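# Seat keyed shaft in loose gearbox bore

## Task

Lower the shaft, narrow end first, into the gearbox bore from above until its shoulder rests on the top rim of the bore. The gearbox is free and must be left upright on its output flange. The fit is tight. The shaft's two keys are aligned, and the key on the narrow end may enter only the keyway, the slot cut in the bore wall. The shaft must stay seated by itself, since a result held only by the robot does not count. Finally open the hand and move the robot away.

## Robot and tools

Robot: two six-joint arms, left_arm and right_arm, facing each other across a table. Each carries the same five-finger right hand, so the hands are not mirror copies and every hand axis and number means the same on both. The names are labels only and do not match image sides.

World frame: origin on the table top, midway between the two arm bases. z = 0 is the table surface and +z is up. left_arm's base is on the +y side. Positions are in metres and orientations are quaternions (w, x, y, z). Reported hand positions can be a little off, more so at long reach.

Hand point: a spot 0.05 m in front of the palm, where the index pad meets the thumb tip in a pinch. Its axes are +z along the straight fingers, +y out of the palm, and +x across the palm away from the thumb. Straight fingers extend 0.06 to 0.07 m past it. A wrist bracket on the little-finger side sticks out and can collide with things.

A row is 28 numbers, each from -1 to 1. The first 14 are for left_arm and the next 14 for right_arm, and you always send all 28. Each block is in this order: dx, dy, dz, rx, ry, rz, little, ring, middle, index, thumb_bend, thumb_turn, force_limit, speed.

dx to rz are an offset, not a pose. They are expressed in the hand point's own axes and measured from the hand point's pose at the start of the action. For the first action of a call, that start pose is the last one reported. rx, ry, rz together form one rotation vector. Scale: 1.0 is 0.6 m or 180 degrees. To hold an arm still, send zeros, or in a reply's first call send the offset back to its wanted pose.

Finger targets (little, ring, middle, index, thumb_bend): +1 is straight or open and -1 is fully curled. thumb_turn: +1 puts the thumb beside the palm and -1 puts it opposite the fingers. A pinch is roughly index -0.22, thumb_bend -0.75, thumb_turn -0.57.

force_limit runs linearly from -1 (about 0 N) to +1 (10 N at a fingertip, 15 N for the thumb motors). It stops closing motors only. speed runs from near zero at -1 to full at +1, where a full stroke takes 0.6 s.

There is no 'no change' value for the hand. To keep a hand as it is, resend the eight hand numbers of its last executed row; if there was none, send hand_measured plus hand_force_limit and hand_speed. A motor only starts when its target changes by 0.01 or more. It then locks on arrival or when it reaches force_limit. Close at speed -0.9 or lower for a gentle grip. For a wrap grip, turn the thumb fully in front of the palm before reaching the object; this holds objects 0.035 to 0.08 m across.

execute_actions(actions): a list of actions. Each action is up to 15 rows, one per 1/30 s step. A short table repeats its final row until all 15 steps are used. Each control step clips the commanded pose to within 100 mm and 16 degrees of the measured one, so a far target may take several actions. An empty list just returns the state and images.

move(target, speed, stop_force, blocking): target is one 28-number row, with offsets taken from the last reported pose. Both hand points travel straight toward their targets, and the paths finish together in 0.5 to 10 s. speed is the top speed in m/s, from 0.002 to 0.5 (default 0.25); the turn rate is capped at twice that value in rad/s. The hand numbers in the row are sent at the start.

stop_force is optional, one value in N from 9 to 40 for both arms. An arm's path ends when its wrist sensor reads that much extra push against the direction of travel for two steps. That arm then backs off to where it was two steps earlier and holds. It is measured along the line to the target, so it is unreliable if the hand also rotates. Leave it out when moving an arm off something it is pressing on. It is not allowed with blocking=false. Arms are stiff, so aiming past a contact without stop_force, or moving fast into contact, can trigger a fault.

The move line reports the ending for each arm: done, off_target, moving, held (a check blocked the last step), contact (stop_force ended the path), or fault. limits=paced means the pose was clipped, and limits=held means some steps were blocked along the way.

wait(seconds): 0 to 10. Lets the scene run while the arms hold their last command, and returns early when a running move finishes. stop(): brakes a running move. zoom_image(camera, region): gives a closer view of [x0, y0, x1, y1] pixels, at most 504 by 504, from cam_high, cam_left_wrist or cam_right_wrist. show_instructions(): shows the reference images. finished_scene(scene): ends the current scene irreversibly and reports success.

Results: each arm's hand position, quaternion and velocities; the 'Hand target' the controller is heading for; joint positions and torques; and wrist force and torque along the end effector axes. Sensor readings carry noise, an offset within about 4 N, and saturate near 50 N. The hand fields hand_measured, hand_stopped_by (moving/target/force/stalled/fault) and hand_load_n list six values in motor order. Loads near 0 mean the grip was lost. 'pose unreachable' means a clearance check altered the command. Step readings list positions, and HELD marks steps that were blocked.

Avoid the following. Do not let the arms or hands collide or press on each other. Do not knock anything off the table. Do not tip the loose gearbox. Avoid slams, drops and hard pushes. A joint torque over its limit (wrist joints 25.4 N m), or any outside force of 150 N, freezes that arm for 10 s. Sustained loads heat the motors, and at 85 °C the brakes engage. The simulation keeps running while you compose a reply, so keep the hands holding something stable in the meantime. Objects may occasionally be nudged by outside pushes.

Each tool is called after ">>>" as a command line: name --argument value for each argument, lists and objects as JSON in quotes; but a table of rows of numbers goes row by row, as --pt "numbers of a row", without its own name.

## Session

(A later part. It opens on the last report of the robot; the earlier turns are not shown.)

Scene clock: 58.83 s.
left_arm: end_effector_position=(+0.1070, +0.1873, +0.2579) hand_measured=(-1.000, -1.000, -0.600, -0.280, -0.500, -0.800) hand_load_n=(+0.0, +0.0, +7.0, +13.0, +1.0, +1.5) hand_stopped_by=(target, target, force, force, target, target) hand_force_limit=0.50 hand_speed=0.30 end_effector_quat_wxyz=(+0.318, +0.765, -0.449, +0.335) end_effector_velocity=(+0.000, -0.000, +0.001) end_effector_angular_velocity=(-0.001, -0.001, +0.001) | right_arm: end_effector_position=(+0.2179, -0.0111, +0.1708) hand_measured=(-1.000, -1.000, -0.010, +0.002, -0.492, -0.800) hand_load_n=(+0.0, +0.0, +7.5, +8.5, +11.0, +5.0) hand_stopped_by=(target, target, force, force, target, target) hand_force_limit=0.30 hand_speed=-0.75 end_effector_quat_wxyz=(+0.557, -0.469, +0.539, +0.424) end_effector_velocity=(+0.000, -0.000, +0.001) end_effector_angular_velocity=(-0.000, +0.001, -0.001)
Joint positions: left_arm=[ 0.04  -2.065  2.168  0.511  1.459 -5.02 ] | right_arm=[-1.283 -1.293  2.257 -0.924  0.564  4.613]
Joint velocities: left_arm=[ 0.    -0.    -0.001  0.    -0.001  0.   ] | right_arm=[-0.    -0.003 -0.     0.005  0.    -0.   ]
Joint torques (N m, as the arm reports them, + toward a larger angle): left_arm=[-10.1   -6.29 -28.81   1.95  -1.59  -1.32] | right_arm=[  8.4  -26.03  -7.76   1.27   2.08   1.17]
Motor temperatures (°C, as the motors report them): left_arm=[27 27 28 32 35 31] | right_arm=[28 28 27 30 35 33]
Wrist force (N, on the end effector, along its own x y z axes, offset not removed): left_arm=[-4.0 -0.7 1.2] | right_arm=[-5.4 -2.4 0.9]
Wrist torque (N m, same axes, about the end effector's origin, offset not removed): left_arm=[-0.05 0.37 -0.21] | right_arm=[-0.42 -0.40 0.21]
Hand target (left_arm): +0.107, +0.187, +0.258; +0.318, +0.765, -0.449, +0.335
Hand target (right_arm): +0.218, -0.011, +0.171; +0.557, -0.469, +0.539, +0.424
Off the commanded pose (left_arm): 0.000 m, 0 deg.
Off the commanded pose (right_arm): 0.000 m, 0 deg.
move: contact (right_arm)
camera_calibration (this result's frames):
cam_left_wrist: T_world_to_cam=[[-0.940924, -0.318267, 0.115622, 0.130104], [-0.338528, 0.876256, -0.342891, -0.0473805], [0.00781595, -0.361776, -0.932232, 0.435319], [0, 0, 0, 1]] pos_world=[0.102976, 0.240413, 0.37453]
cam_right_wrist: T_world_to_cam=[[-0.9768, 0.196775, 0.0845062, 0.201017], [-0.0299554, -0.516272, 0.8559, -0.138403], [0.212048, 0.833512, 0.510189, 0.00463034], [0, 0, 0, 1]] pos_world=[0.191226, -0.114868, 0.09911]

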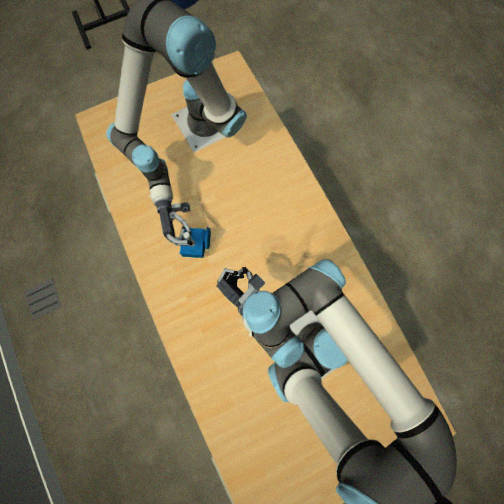

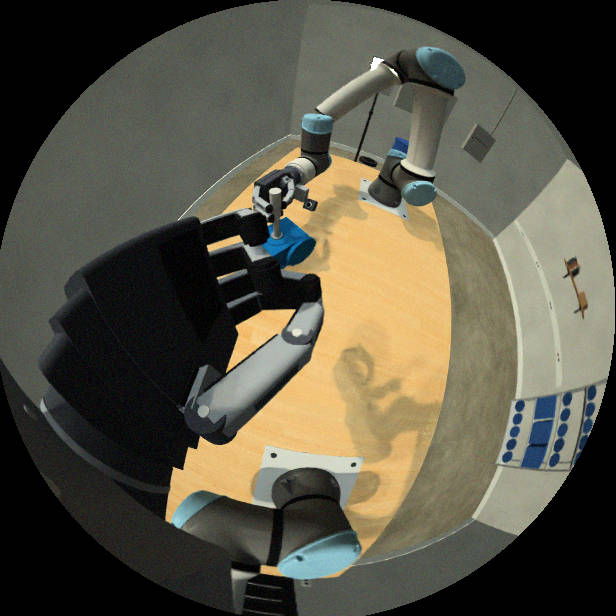

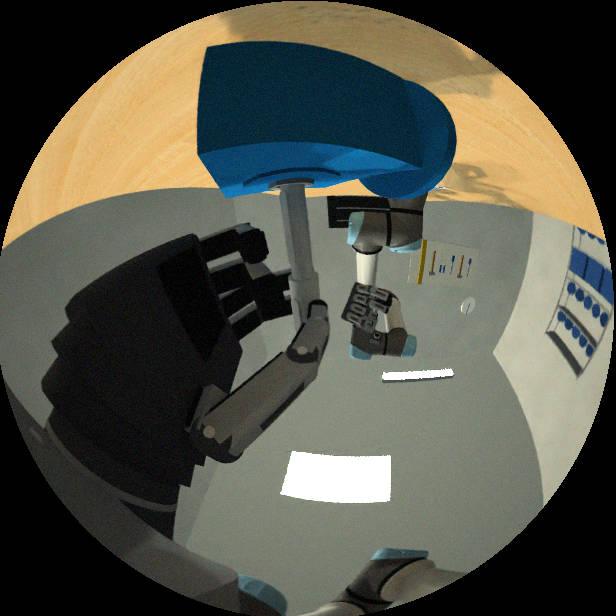

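>>> move --target '[0,0,0,0,0,0,-1,-1,-1,-1,-0.5,-0.8,0.5,0.3,-0.005,-0.0015,0,0,0,0,-1,-1,-0.4,-0.4,-0.5,-0.8,0.3,-0.75]' --speed 0.006

>>> zoom_image --camera "cam_right_wrist" --region '[250,140,330,220]'

>>> zoom_image --camera "cam_left_wrist" --region '[240,180,310,250]'

Scene clock: 59.73 s.
left_arm: end_effector_position=(+0.1070, +0.1873, +0.2579) hand_measured=(-1.000, -1.000, -0.600, -0.280, -0.500, -0.800) hand_load_n=(+0.0, +0.0, +7.0, +13.0, +1.0, +1.5) hand_stopped_by=(target, target, force, force, target, target) hand_force_limit=0.50 hand_speed=0.30 end_effector_quat_wxyz=(+0.318, +0.765, -0.449, +0.335) end_effector_velocity=(-0.000, +0.000, -0.000) end_effector_angular_velocity=(+0.002, -0.000, -0.000) | right_arm: end_effector_position=(+0.2185, -0.0111, +0.1738) hand_measured=(-1.000, -1.000, -0.010, +0.002, -0.492, -0.800) hand_load_n=(+0.0, +0.0, +7.5, +8.5, +11.0, +0.0) hand_stopped_by=(target, target, force, force, target, target) hand_force_limit=0.30 hand_speed=-0.75 end_effector_quat_wxyz=(+0.557, -0.469, +0.539, +0.424) end_effector_velocity=(-0.000, +0.000, +0.001) end_effector_angular_velocity=(+0.000, -0.001, +0.001)
Joint positions: left_arm=[ 0.04  -2.065  2.168  0.511  1.459 -5.02 ] | right_arm=[-1.284 -1.299  2.253 -0.914  0.563  4.613]
Joint velocities: left_arm=[ 0.    -0.     0.001  0.001  0.     0.   ] | right_arm=[ 0.    -0.002 -0.001  0.002 -0.001 -0.   ]
Joint torques (N m, as the arm reports them, + toward a larger angle): left_arm=[ -9.06  -6.36 -28.54   1.99  -1.63  -1.4 ] | right_arm=[-14.91 -29.4  -24.56   0.36  -2.81   0.57]
Motor temperatures (°C, as the motors report them): left_arm=[27 27 28 32 35 31] | right_arm=[28 28 27 30 35 33]
Wrist force (N, on the end effector, along its own x y z axes, offset not removed): left_arm=[-1.7 1.1 1.3] | right_arm=[3.2 3.1 1.8]
Wrist torque (N m, same axes, about the end effector's origin, offset not removed): left_arm=[-0.06 0.15 -0.06] | right_arm=[0.07 -0.02 0.30]
Hand target (left_arm): +0.107, +0.187, +0.258; +0.318, +0.765, -0.449, +0.335
Hand target (right_arm): +0.219, -0.011, +0.174; +0.557, -0.469, +0.539, +0.424
Off the commanded pose (left_arm): 0.000 m, 0 deg.
Off the commanded pose (right_arm): 0.000 m, 0 deg.
move: done
camera_calibration (this result's frames):
cam_left_wrist: T_world_to_cam=[[-0.940924, -0.318267, 0.115623, 0.130104], [-0.338528, 0.876256, -0.342891, -0.0473804], [0.00781571, -0.361776, -0.932232, 0.435319], [0, 0, 0, 1]] pos_world=[0.102976, 0.240413, 0.37453]
cam_right_wrist: T_world_to_cam=[[-0.976805, 0.196728, 0.0845529, 0.201411], [-0.0298949, -0.516294, 0.85589, -0.141001], [0.212032, 0.83351, 0.5102, 0.00301527], [0, 0, 0, 1]] pos_world=[0.191885, -0.114934, 0.102113]

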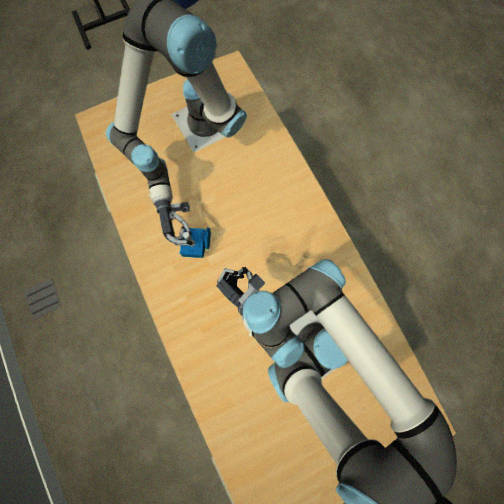

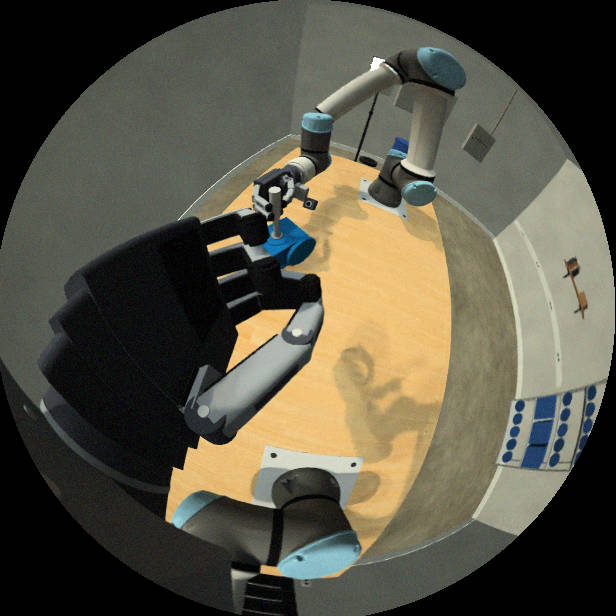

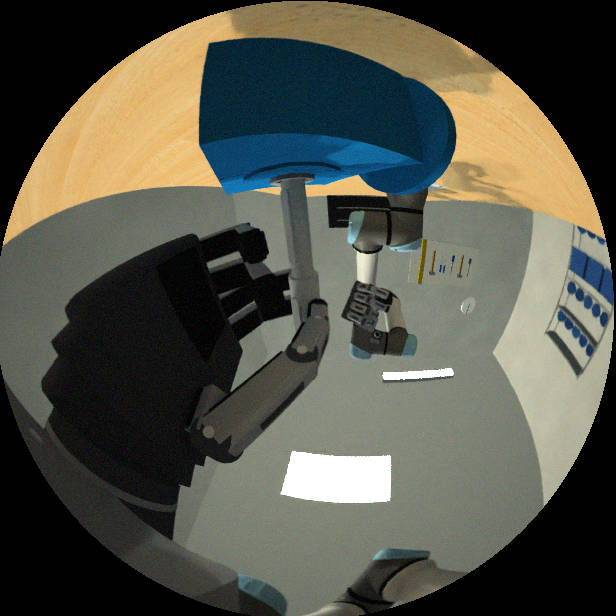

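Region (250, 140, 330, 220) of cam_right_wrist's 616x616 image, scaled by 6.300, with more detail than that image has.

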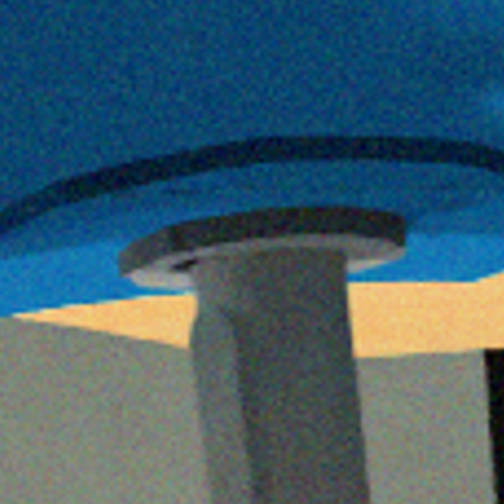

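Region (240, 180, 310, 250) of cam_left_wrist's 616x616 image, scaled by 7.200, with more detail than that image has.

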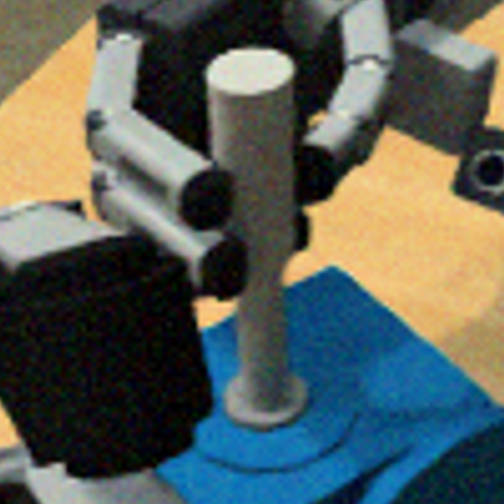

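>>> move --target '[0,0,0,0,0,0,-1,-1,-1,-1,-0.5,-0.8,0.5,0.3,-0.003,0.0033,0,0,0,-0.011,-1,-1,-0.4,-0.4,-0.5,-0.8,0.3,-0.75]' --speed 0.01

>>> zoom_image --camera "cam_right_wrist" --region '[250,140,330,220]'

>>> zoom_image --camera "cam_left_wrist" --region '[240,180,310,250]'

Scene clock: 61.93 s.
left_arm: end_effector_position=(+0.1070, +0.1873, +0.2579) hand_measured=(-1.000, -1.000, -0.600, -0.280, -0.500, -0.800) hand_load_n=(+0.0, +0.0, +7.0, +13.0, +1.0, +1.5) hand_stopped_by=(target, target, force, force, target, target) hand_force_limit=0.50 hand_speed=0.30 end_effector_quat_wxyz=(+0.318, +0.765, -0.449, +0.335) end_effector_velocity=(+0.000, -0.000, +0.001) end_effector_angular_velocity=(-0.002, -0.001, +0.001) | right_arm: end_effector_position=(+0.2165, -0.0107, +0.1755) hand_measured=(-1.000, -1.000, -0.010, +0.002, -0.492, -0.800) hand_load_n=(+0.0, +0.0, +8.0, +8.0, +11.0, -0.5) hand_stopped_by=(target, target, force, force, target, target) hand_force_limit=0.30 hand_speed=-0.75 end_effector_quat_wxyz=(+0.564, -0.478, +0.531, +0.414) end_effector_velocity=(-0.001, +0.000, +0.000) end_effector_angular_velocity=(-0.001, -0.003, +0.001)
Joint positions: left_arm=[ 0.04  -2.065  2.168  0.511  1.459 -5.02 ] | right_arm=[-1.282 -1.31   2.252 -0.903  0.565  4.579]
Joint velocities: left_arm=[ 0.001 -0.    -0.002  0.    -0.     0.001] | right_arm=[ 0.001 -0.001 -0.     0.001 -0.    -0.003]
Joint torques (N m, as the arm reports them, + toward a larger angle): left_arm=[-10.53  -6.18 -28.56   2.02  -1.71  -1.33] | right_arm=[ 12.31 -29.23 -25.3    0.54   2.7   -1.48]
Motor temperatures (°C, as the motors report them): left_arm=[27 27 28 32 35 31] | right_arm=[28 28 27 30 35 33]
Wrist force (N, on the end effector, along its own x y z axes, offset not removed): left_arm=[-2.0 -0.9 0.4] | right_arm=[1.8 -0.8 1.3]
Wrist torque (N m, same axes, about the end effector's origin, offset not removed): left_arm=[-0.17 0.35 0.00] | right_arm=[-0.37 0.13 0.11]
Hand target (left_arm): +0.107, +0.187, +0.258; +0.318, +0.765, -0.449, +0.335
Hand target (right_arm): +0.216, -0.011, +0.176; +0.564, -0.478, +0.531, +0.414
Off the commanded pose (left_arm): 0.000 m, 0 deg.
Off the commanded pose (right_arm): 0.000 m, 0 deg.
move: done
camera_calibration (this result's frames):
cam_left_wrist: T_world_to_cam=[[-0.940924, -0.318266, 0.115623, 0.130103], [-0.338528, 0.876256, -0.342891, -0.0473806], [0.00781557, -0.361775, -0.932233, 0.435319], [0, 0, 0, 1]] pos_world=[0.102976, 0.240413, 0.37453]
cam_right_wrist: T_world_to_cam=[[-0.979218, 0.196477, 0.0502791, 0.205723], [-0.0583486, -0.510361, 0.857978, -0.136388], [0.194234, 0.837214, 0.511219, 0.00593428], [0, 0, 0, 1]] pos_world=[0.192337, -0.114995, 0.103641]

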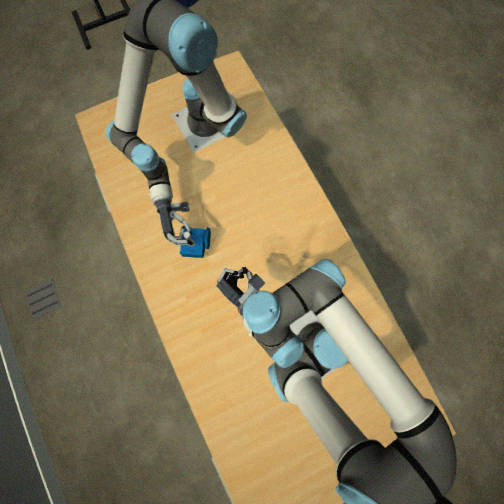

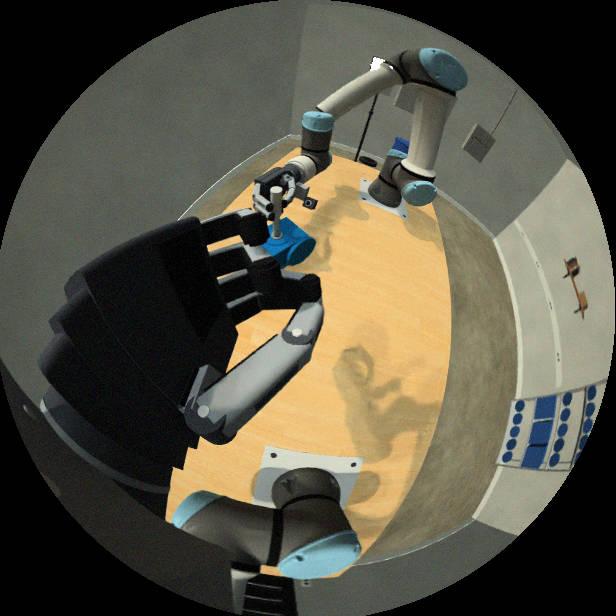

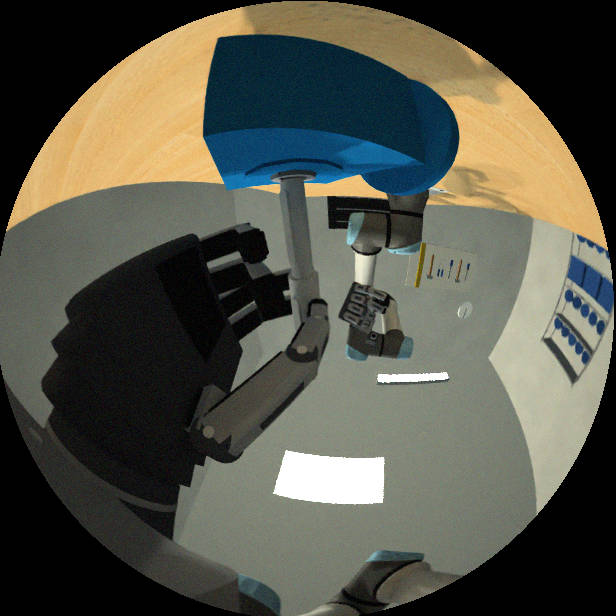

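Region (250, 140, 330, 220) of cam_right_wrist's 616x616 image, scaled by 6.300, with more detail than that image has.

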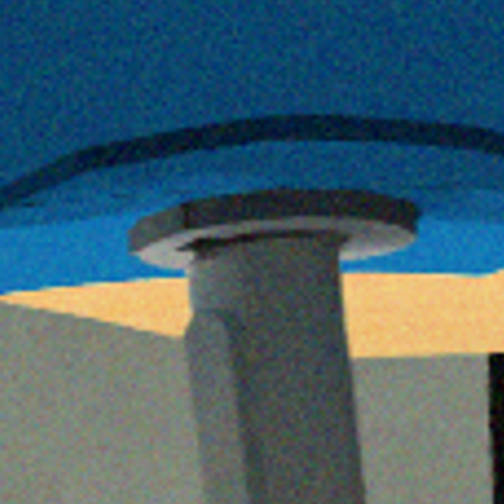

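Region (240, 180, 310, 250) of cam_left_wrist's 616x616 image, scaled by 7.200, with more detail than that image has.

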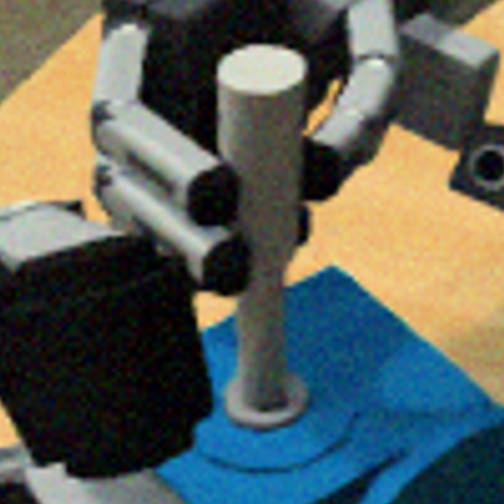

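>>> move --target '[0,0,0,0,0,0,-1,-1,-1,-1,-0.5,-0.8,0.5,0.3,-0.002,0.0015,-0.005,0,-0.011,0,-1,-1,-0.4,-0.4,-0.5,-0.8,0.3,-0.75]' --speed 0.01

>>> zoom_image --camera "cam_right_wrist" --region '[250,140,330,220]'

>>> zoom_image --camera "cam_left_wrist" --region '[240,180,310,250]'

Scene clock: 64.17 s.
left_arm: end_effector_position=(+0.1070, +0.1873, +0.2579) hand_measured=(-1.000, -1.000, -0.600, -0.280, -0.500, -0.800) hand_load_n=(+0.0, +0.0, +7.0, +13.0, +1.0, +1.5) hand_stopped_by=(target, target, force, force, target, target) hand_force_limit=0.50 hand_speed=0.30 end_effector_quat_wxyz=(+0.318, +0.765, -0.449, +0.335) end_effector_velocity=(+0.000, -0.000, +0.000) end_effector_angular_velocity=(-0.001, -0.000, -0.000) | right_arm: end_effector_position=(+0.2149, -0.0134, +0.1766) hand_measured=(-1.000, -1.000, -0.010, +0.002, -0.492, -0.800) hand_load_n=(+0.0, +0.0, +8.0, +8.0, +11.0, -0.5) hand_stopped_by=(target, target, force, force, target, target) hand_force_limit=0.30 hand_speed=-0.75 end_effector_quat_wxyz=(+0.573, -0.471, +0.521, +0.422) end_effector_velocity=(-0.000, -0.000, +0.000) end_effector_angular_velocity=(+0.003, -0.001, -0.000)
Joint positions: left_arm=[ 0.04  -2.065  2.168  0.511  1.459 -5.02 ] | right_arm=[-1.287 -1.306  2.279 -0.997  0.557  4.633]
Joint velocities: left_arm=[ 0.     0.    -0.    -0.001  0.001  0.   ] | right_arm=[-0.     0.     0.002 -0.009 -0.     0.005]
Joint torques (N m, as the arm reports them, + toward a larger angle): left_arm=[ -9.42  -5.51 -28.17   1.96  -1.46  -1.46] | right_arm=[-14.26 -15.18  -3.73  -2.41  -2.94   2.14]
Motor temperatures (°C, as the motors report them): left_arm=[27 27 28 32 35 31] | right_arm=[28 28 27 30 35 33]
Wrist force (N, on the end effector, along its own x y z axes, offset not removed): left_arm=[-4.6 -0.4 -0.7] | right_arm=[-1.8 -1.0 3.8]
Wrist torque (N m, same axes, about the end effector's origin, offset not removed): left_arm=[-0.05 0.54 -0.12] | right_arm=[-0.45 0.61 -0.24]
Hand target (left_arm): +0.107, +0.187, +0.258; +0.318, +0.765, -0.449, +0.335
Hand target (right_arm): +0.215, -0.013, +0.177; +0.573, -0.471, +0.521, +0.422
Off the commanded pose (left_arm): 0.000 m, 0 deg.
Off the commanded pose (right_arm): 0.000 m, 0 deg.
move: done
camera_calibration (this result's frames):
cam_left_wrist: T_world_to_cam=[[-0.940924, -0.318267, 0.115622, 0.130104], [-0.338528, 0.876256, -0.342891, -0.0473805], [0.00781589, -0.361776, -0.932232, 0.435319], [0, 0, 0, 1]] pos_world=[0.102976, 0.240413, 0.37453]
cam_right_wrist: T_world_to_cam=[[-0.980235, 0.191408, 0.0500179, 0.204842], [-0.062373, -0.538938, 0.840033, -0.135181], [0.187745, 0.82031, 0.540225, 0.00395498], [0, 0, 0, 1]] pos_world=[0.191619, -0.115307, 0.101174]

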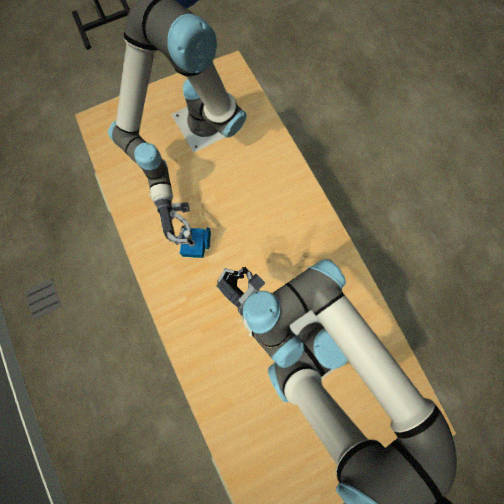

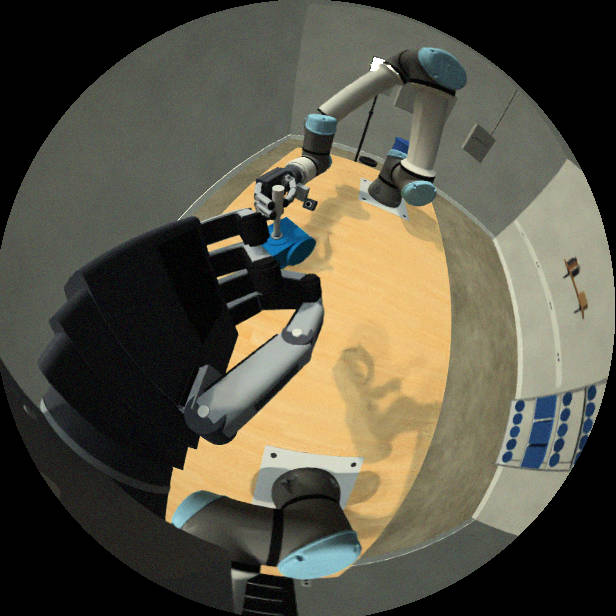

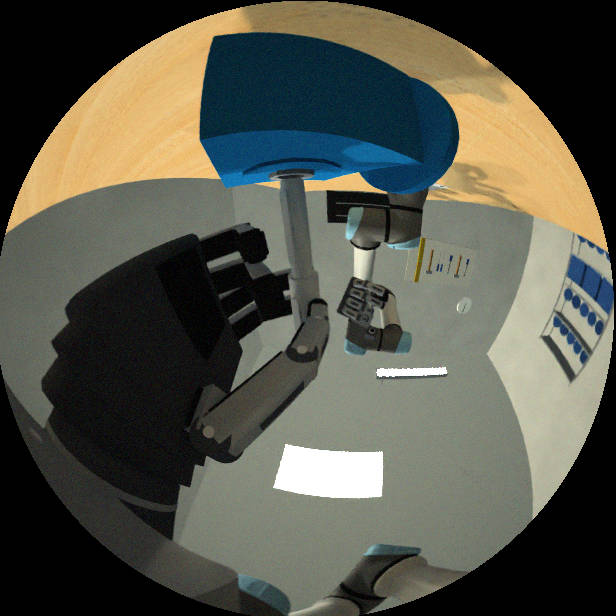

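Region (250, 140, 330, 220) of cam_right_wrist's 616x616 image, scaled by 6.300, with more detail than that image has.

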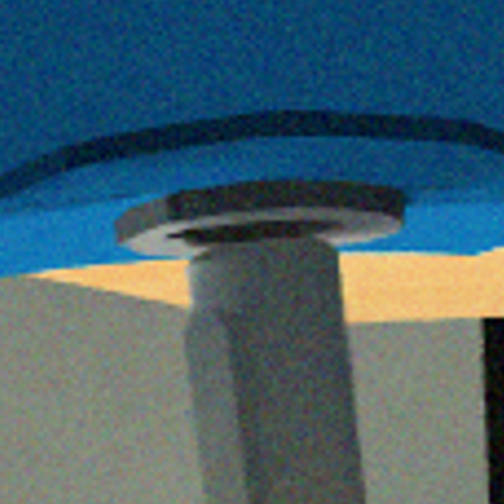

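Region (240, 180, 310, 250) of cam_left_wrist's 616x616 image, scaled by 7.200, with more detail than that image has.

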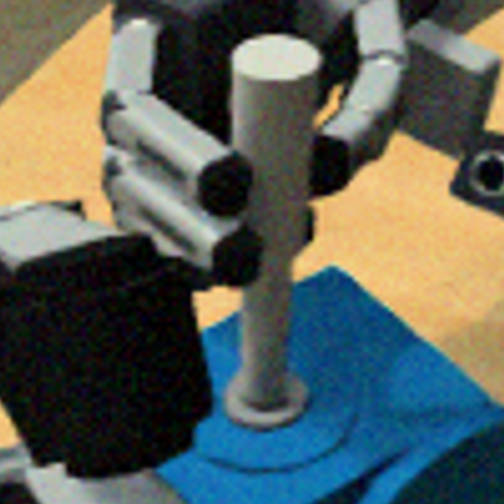

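>>> move --target '[0,0,0,0,0,0,-1,-1,-1,-1,-0.5,-0.8,0.5,0.3,0.015,0.001,-0.0002,0,0,0,-1,-1,-0.4,-0.4,-0.5,-0.8,0.3,-0.75]' --speed 0.003 --stop_force 9

>>> zoom_image --camera "cam_right_wrist" --region '[250,140,330,220]'

>>> zoom_image --camera "cam_left_wrist" --region '[240,180,310,250]'

Scene clock: 66.77 s.
left_arm: end_effector_position=(+0.1070, +0.1873, +0.2579) hand_measured=(-1.000, -1.000, -0.600, -0.280, -0.500, -0.800) hand_load_n=(+0.0, +0.0, +7.0, +13.0, +1.0, +1.5) hand_stopped_by=(target, target, force, force, target, target) hand_force_limit=0.50 hand_speed=0.30 end_effector_quat_wxyz=(+0.318, +0.765, -0.449, +0.335) end_effector_velocity=(-0.000, -0.000, -0.000) end_effector_angular_velocity=(-0.000, +0.000, -0.001) | right_arm: end_effector_position=(+0.2151, -0.0134, +0.1707) hand_measured=(-1.000, -1.000, -0.010, +0.002, -0.492, -0.800) hand_load_n=(+0.0, +0.0, +8.0, +9.0, +10.5, +3.5) hand_stopped_by=(target, target, force, force, target, target) hand_force_limit=0.30 hand_speed=-0.75 end_effector_quat_wxyz=(+0.573, -0.471, +0.521, +0.422) end_effector_velocity=(-0.000, +0.000, +0.001) end_effector_angular_velocity=(-0.000, +0.001, +0.001)
Joint positions: left_arm=[ 0.04  -2.065  2.168  0.511  1.459 -5.02 ] | right_arm=[-1.287 -1.29   2.283 -1.016  0.556  4.633]
Joint velocities: left_arm=[-0.001 -0.     0.001 -0.001  0.001  0.   ] | right_arm=[ 0.    -0.003 -0.     0.004 -0.    -0.   ]
Joint torques (N m, as the arm reports them, + toward a larger angle): left_arm=[ -9.45  -5.69 -28.36   1.97  -1.58  -1.21] | right_arm=[-12.77 -26.28  -8.95   1.23  -2.82  -1.87]
Motor temperatures (°C, as the motors report them): left_arm=[27 27 28 32 35 31] | right_arm=[28 28 27 30 35 33]
Wrist force (N, on the end effector, along its own x y z axes, offset not removed): left_arm=[-3.6 -0.5 1.7] | right_arm=[-7.7 -4.9 1.1]
Wrist torque (N m, same axes, about the end effector's origin, offset not removed): left_arm=[-0.21 0.31 -0.14] | right_arm=[-0.61 0.24 -0.06]
Hand target (left_arm): +0.107, +0.187, +0.258; +0.318, +0.765, -0.449, +0.335
Hand target (right_arm): +0.215, -0.013, +0.171; +0.573, -0.471, +0.521, +0.422
Off the commanded pose (left_arm): 0.000 m, 0 deg.
Off the commanded pose (right_arm): 0.003 m, 0 deg.
move: contact (right_arm)
camera_calibration (this result's frames):
cam_left_wrist: T_world_to_cam=[[-0.940924, -0.318267, 0.115623, 0.130104], [-0.338528, 0.876256, -0.342891, -0.0473803], [0.00781579, -0.361776, -0.932232, 0.435319], [0, 0, 0, 1]] pos_world=[0.102976, 0.240413, 0.37453]
cam_right_wrist: T_world_to_cam=[[-0.980227, 0.191424, 0.0501266, 0.20531], [-0.0622932, -0.538957, 0.840027, -0.130235], [0.187817, 0.820294, 0.540224, 0.00716389], [0, 0, 0, 1]] pos_world=[0.191792, -0.115369, 0.0952391]

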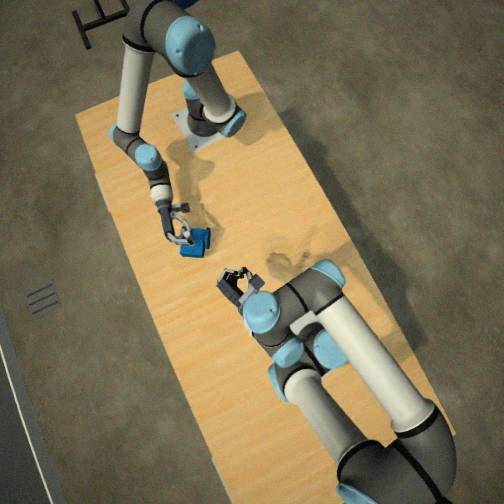

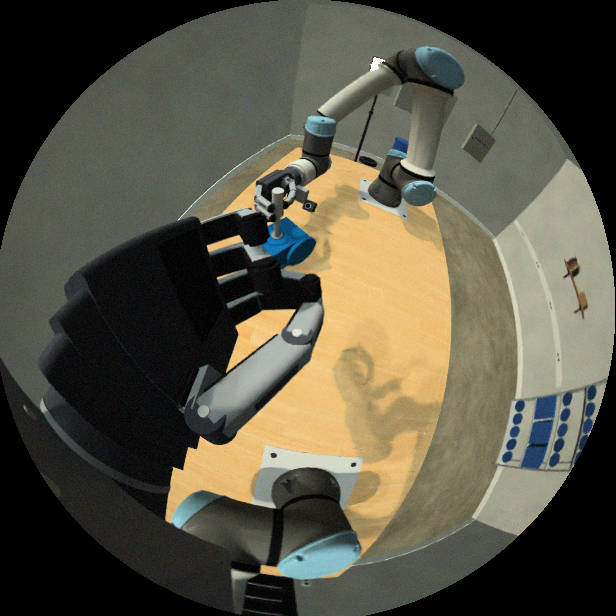

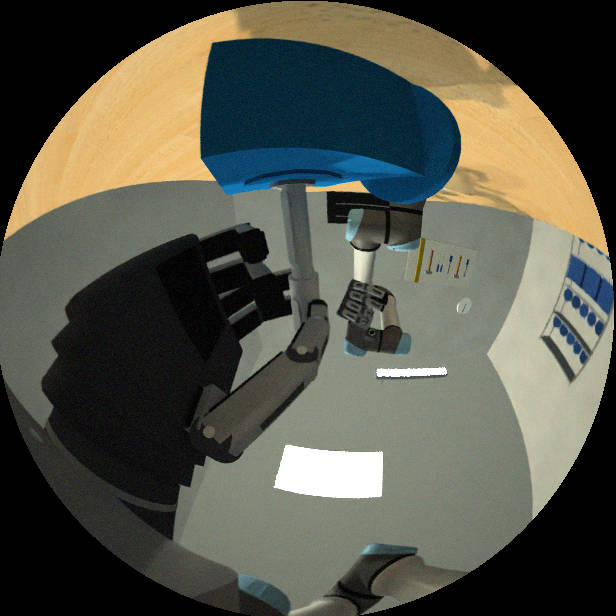

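Region (250, 140, 330, 220) of cam_right_wrist's 616x616 image, scaled by 6.300, with more detail than that image has.

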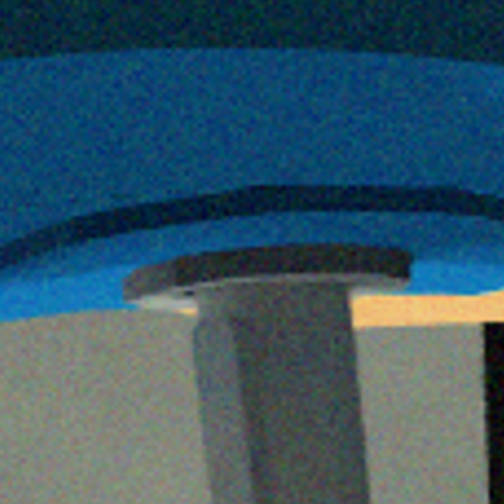

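Region (240, 180, 310, 250) of cam_left_wrist's 616x616 image, scaled by 7.200, with more detail than that image has.

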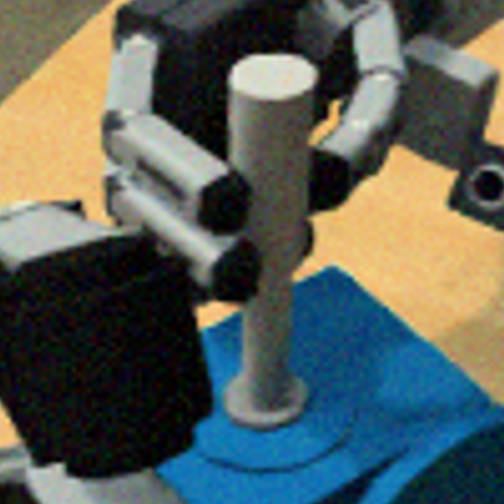

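>>> move --target '[0,0,0,0,0,0,-1,-1,-1,-1,-0.5,-0.8,0.5,0.3,-0.0008,-0.002,0,0,0,0,-1,-1,-0.4,-0.4,-0.5,-0.8,0.3,-0.75]' --speed 0.003

>>> move --target '[0,0,0,0,0,0,-1,-1,-1,-1,-0.5,-0.8,0.5,0.3,0.006,0.0003,0,0,0,0,-1,-1,-0.4,-0.4,-0.5,-0.8,0.3,-0.75]' --speed 0.003 --stop_force 9

>>> zoom_image --camera "cam_right_wrist" --region '[250,140,330,220]'

>>> zoom_image --camera "cam_left_wrist" --region '[240,180,310,250]'

Scene clock: 67.77 s.
left_arm: end_effector_position=(+0.1070, +0.1873, +0.2579) hand_measured=(-1.000, -1.000, -0.600, -0.280, -0.500, -0.800) hand_load_n=(+0.0, +0.0, +7.0, +13.0, +1.0, +1.5) hand_stopped_by=(target, target, force, force, target, target) hand_force_limit=0.50 hand_speed=0.30 end_effector_quat_wxyz=(+0.318, +0.765, -0.449, +0.335) end_effector_velocity=(-0.000, -0.000, -0.000) end_effector_angular_velocity=(+0.001, +0.001, +0.001) | right_arm: end_effector_position=(+0.2162, -0.0137, +0.1713) hand_measured=(-1.000, -1.000, -0.010, +0.002, -0.492, -0.800) hand_load_n=(+0.0, +0.0, +7.0, +8.0, +11.5, +2.5) hand_stopped_by=(target, target, force, force, target, target) hand_force_limit=0.30 hand_speed=-0.75 end_effector_quat_wxyz=(+0.573, -0.471, +0.521, +0.422) end_effector_velocity=(+0.001, -0.000, +0.000) end_effector_angular_velocity=(-0.000, +0.001, -0.000)
Joint positions: left_arm=[ 0.04  -2.065  2.168  0.511  1.459 -5.02 ] | right_arm=[-1.289 -1.291  2.28  -1.014  0.555  4.633]
Joint velocities: left_arm=[-0.001  0.001 -0.    -0.    -0.001 -0.002] | right_arm=[-0.001 -0.    -0.001  0.001 -0.001  0.001]
Joint torques (N m, as the arm reports them, + toward a larger angle): left_arm=[ -9.65  -5.06 -28.64   1.97  -1.51  -1.52] | right_arm=[-15.12 -29.94 -25.28   0.09  -2.46   1.97]
Motor temperatures (°C, as the motors report them): left_arm=[27 27 28 32 35 31] | right_arm=[28 28 27 30 35 33]
Wrist force (N, on the end effector, along its own x y z axes, offset not removed): left_arm=[-4.3 3.1 -2.7] | right_arm=[-0.7 1.5 -1.1]
Wrist torque (N m, same axes, about the end effector's origin, offset not removed): left_arm=[0.69 0.74 -0.14] | right_arm=[-0.05 0.66 0.07]
Hand target (left_arm): +0.107, +0.187, +0.258; +0.318, +0.765, -0.449, +0.335
Hand target (right_arm): +0.216, -0.014, +0.171; +0.573, -0.471, +0.521, +0.422
Off the commanded pose (left_arm): 0.000 m, 0 deg.
Off the commanded pose (right_arm): 0.000 m, 0 deg.
move: done
camera_calibration (this result's frames):
cam_left_wrist: T_world_to_cam=[[-0.940924, -0.318267, 0.115623, 0.130104], [-0.338528, 0.876256, -0.342891, -0.0473803], [0.00781569, -0.361776, -0.932232, 0.435319], [0, 0, 0, 1]] pos_world=[0.102976, 0.240413, 0.37453]
cam_right_wrist: T_world_to_cam=[[-0.980227, 0.191417, 0.0501372, 0.206395], [-0.0622797, -0.538955, 0.840029, -0.130784], [0.187817, 0.820297, 0.54022, 0.00683413], [0, 0, 0, 1]] pos_world=[0.192885, -0.1156, 0.0958227]

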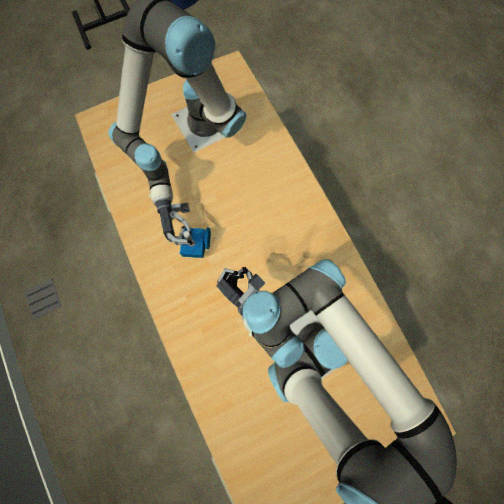

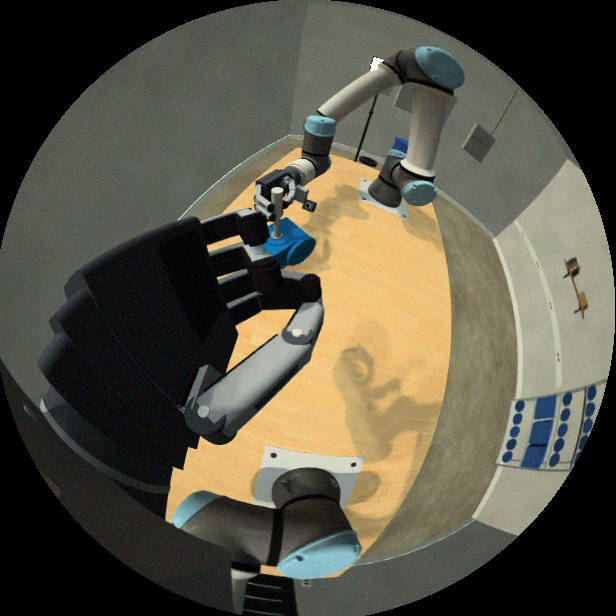

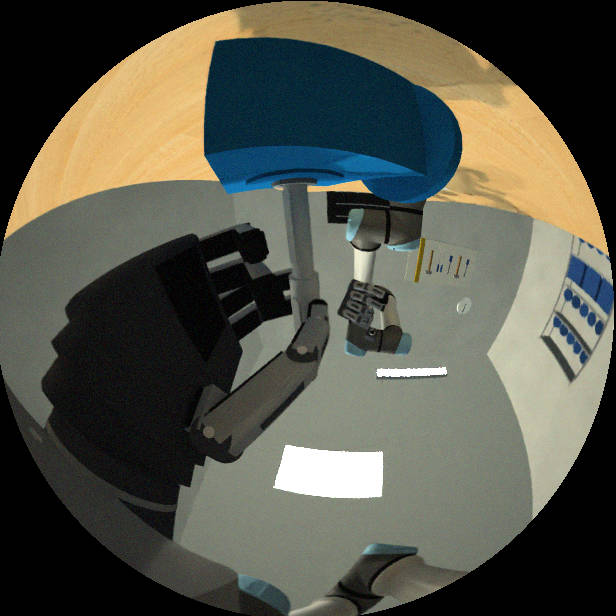

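Scene clock: 68.70 s.
left_arm: end_effector_position=(+0.1070, +0.1873, +0.2579) hand_measured=(-1.000, -1.000, -0.600, -0.280, -0.500, -0.800) hand_load_n=(+0.0, +0.0, +7.0, +13.0, +1.0, +1.5) hand_stopped_by=(target, target, force, force, target, target) hand_force_limit=0.50 hand_speed=0.30 end_effector_quat_wxyz=(+0.318, +0.765, -0.449, +0.335) end_effector_velocity=(-0.000, +0.001, -0.001) end_effector_angular_velocity=(+0.003, -0.002, -0.002) | right_arm: end_effector_position=(+0.2163, -0.0137, +0.1696) hand_measured=(-1.000, -1.000, -0.010, +0.002, -0.492, -0.800) hand_load_n=(+0.0, +0.0, +7.0, +9.0, +10.5, +3.5) hand_stopped_by=(target, target, force, force, target, target) hand_force_limit=0.30 hand_speed=-0.75 end_effector_quat_wxyz=(+0.573, -0.471, +0.521, +0.422) end_effector_velocity=(-0.000, -0.000, +0.001) end_effector_angular_velocity=(-0.000, +0.001, +0.001)
Joint positions: left_arm=[ 0.04  -2.065  2.168  0.511  1.459 -5.02 ] | right_arm=[-1.289 -1.286  2.281 -1.019  0.554  4.633]
Joint velocities: left_arm=[-0.     0.     0.001  0.002 -0.     0.003] | right_arm=[-0.    -0.003  0.     0.004 -0.001 -0.   ]
Joint torques (N m, as the arm reports them, + toward a larger angle): left_arm=[ -9.14  -6.18 -28.55   1.97  -1.47  -1.37] | right_arm=[-13.19 -27.12  -8.83   0.87  -2.91   0.61]
Motor temperatures (°C, as the motors report them): left_arm=[27 27 28 32 35 31] | right_arm=[28 28 27 30 35 33]
Wrist force (N, on the end effector, along its own x y z axes, offset not removed): left_arm=[-2.9 0.4 3.4] | right_arm=[-4.2 -1.9 1.5]
Wrist torque (N m, same axes, about the end effector's origin, offset not removed): left_arm=[-0.01 0.37 -0.23] | right_arm=[-0.08 0.10 0.17]
Hand target (left_arm): +0.107, +0.187, +0.258; +0.318, +0.765, -0.449, +0.335
Hand target (right_arm): +0.216, -0.014, +0.170; +0.573, -0.471, +0.521, +0.422
Off the commanded pose (left_arm): 0.000 m, 0 deg.
Off the commanded pose (right_arm): 0.002 m, 0 deg.
move: contact (right_arm)
camera_calibration (this result's frames):
cam_left_wrist: T_world_to_cam=[[-0.940924, -0.318267, 0.115623, 0.130104], [-0.338528, 0.876256, -0.342891, -0.0473803], [0.00781579, -0.361776, -0.932232, 0.435319], [0, 0, 0, 1]] pos_world=[0.102976, 0.240413, 0.37453]
cam_right_wrist: T_world_to_cam=[[-0.980215, 0.191448, 0.0502525, 0.206542], [-0.0621893, -0.538913, 0.840062, -0.129351], [0.18791, 0.820317, 0.540157, 0.00775577], [0, 0, 0, 1]] pos_world=[0.192954, -0.115613, 0.0940942]

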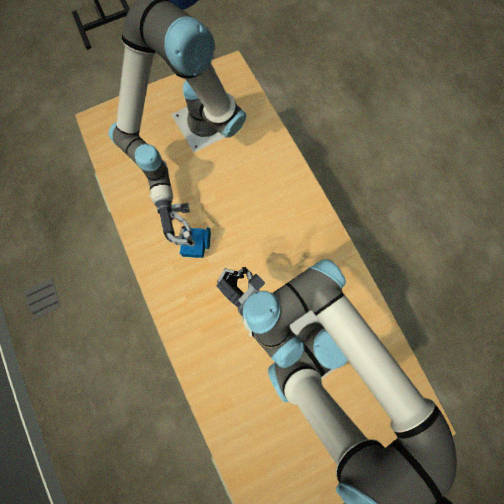

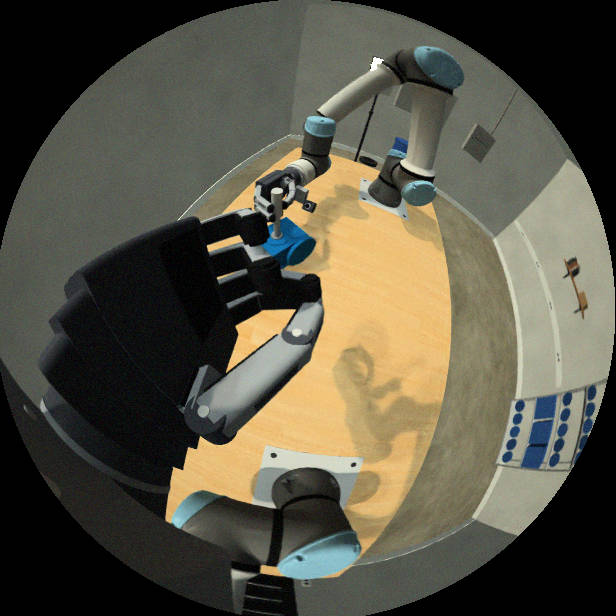

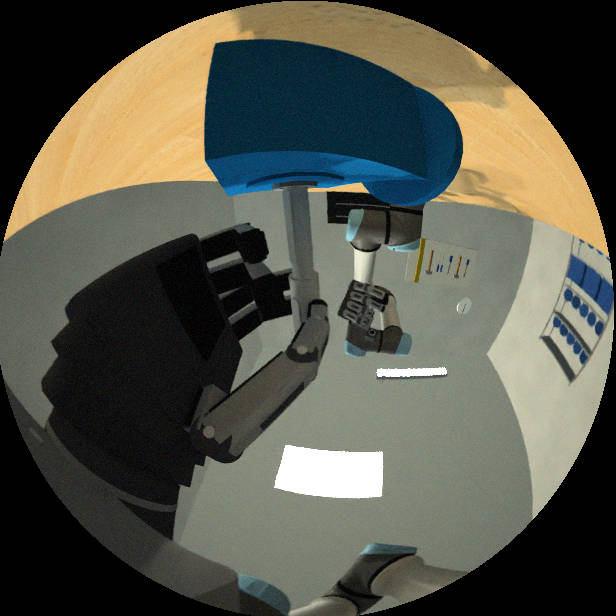

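Region (250, 140, 330, 220) of cam_right_wrist's 616x616 image, scaled by 6.300, with more detail than that image has.

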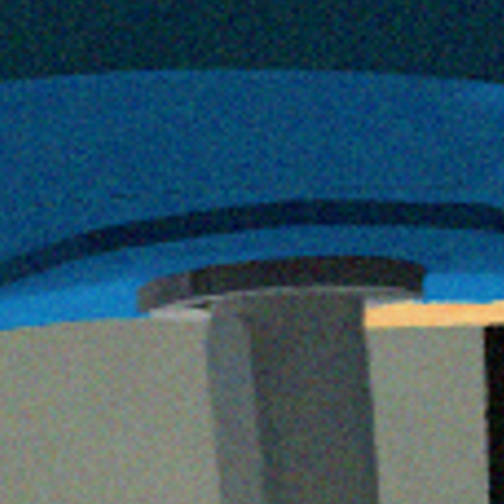

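Region (240, 180, 310, 250) of cam_left_wrist's 616x616 image, scaled by 7.200, with more detail than that image has.

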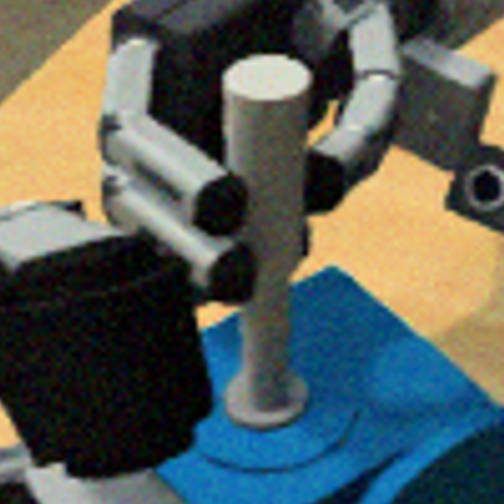

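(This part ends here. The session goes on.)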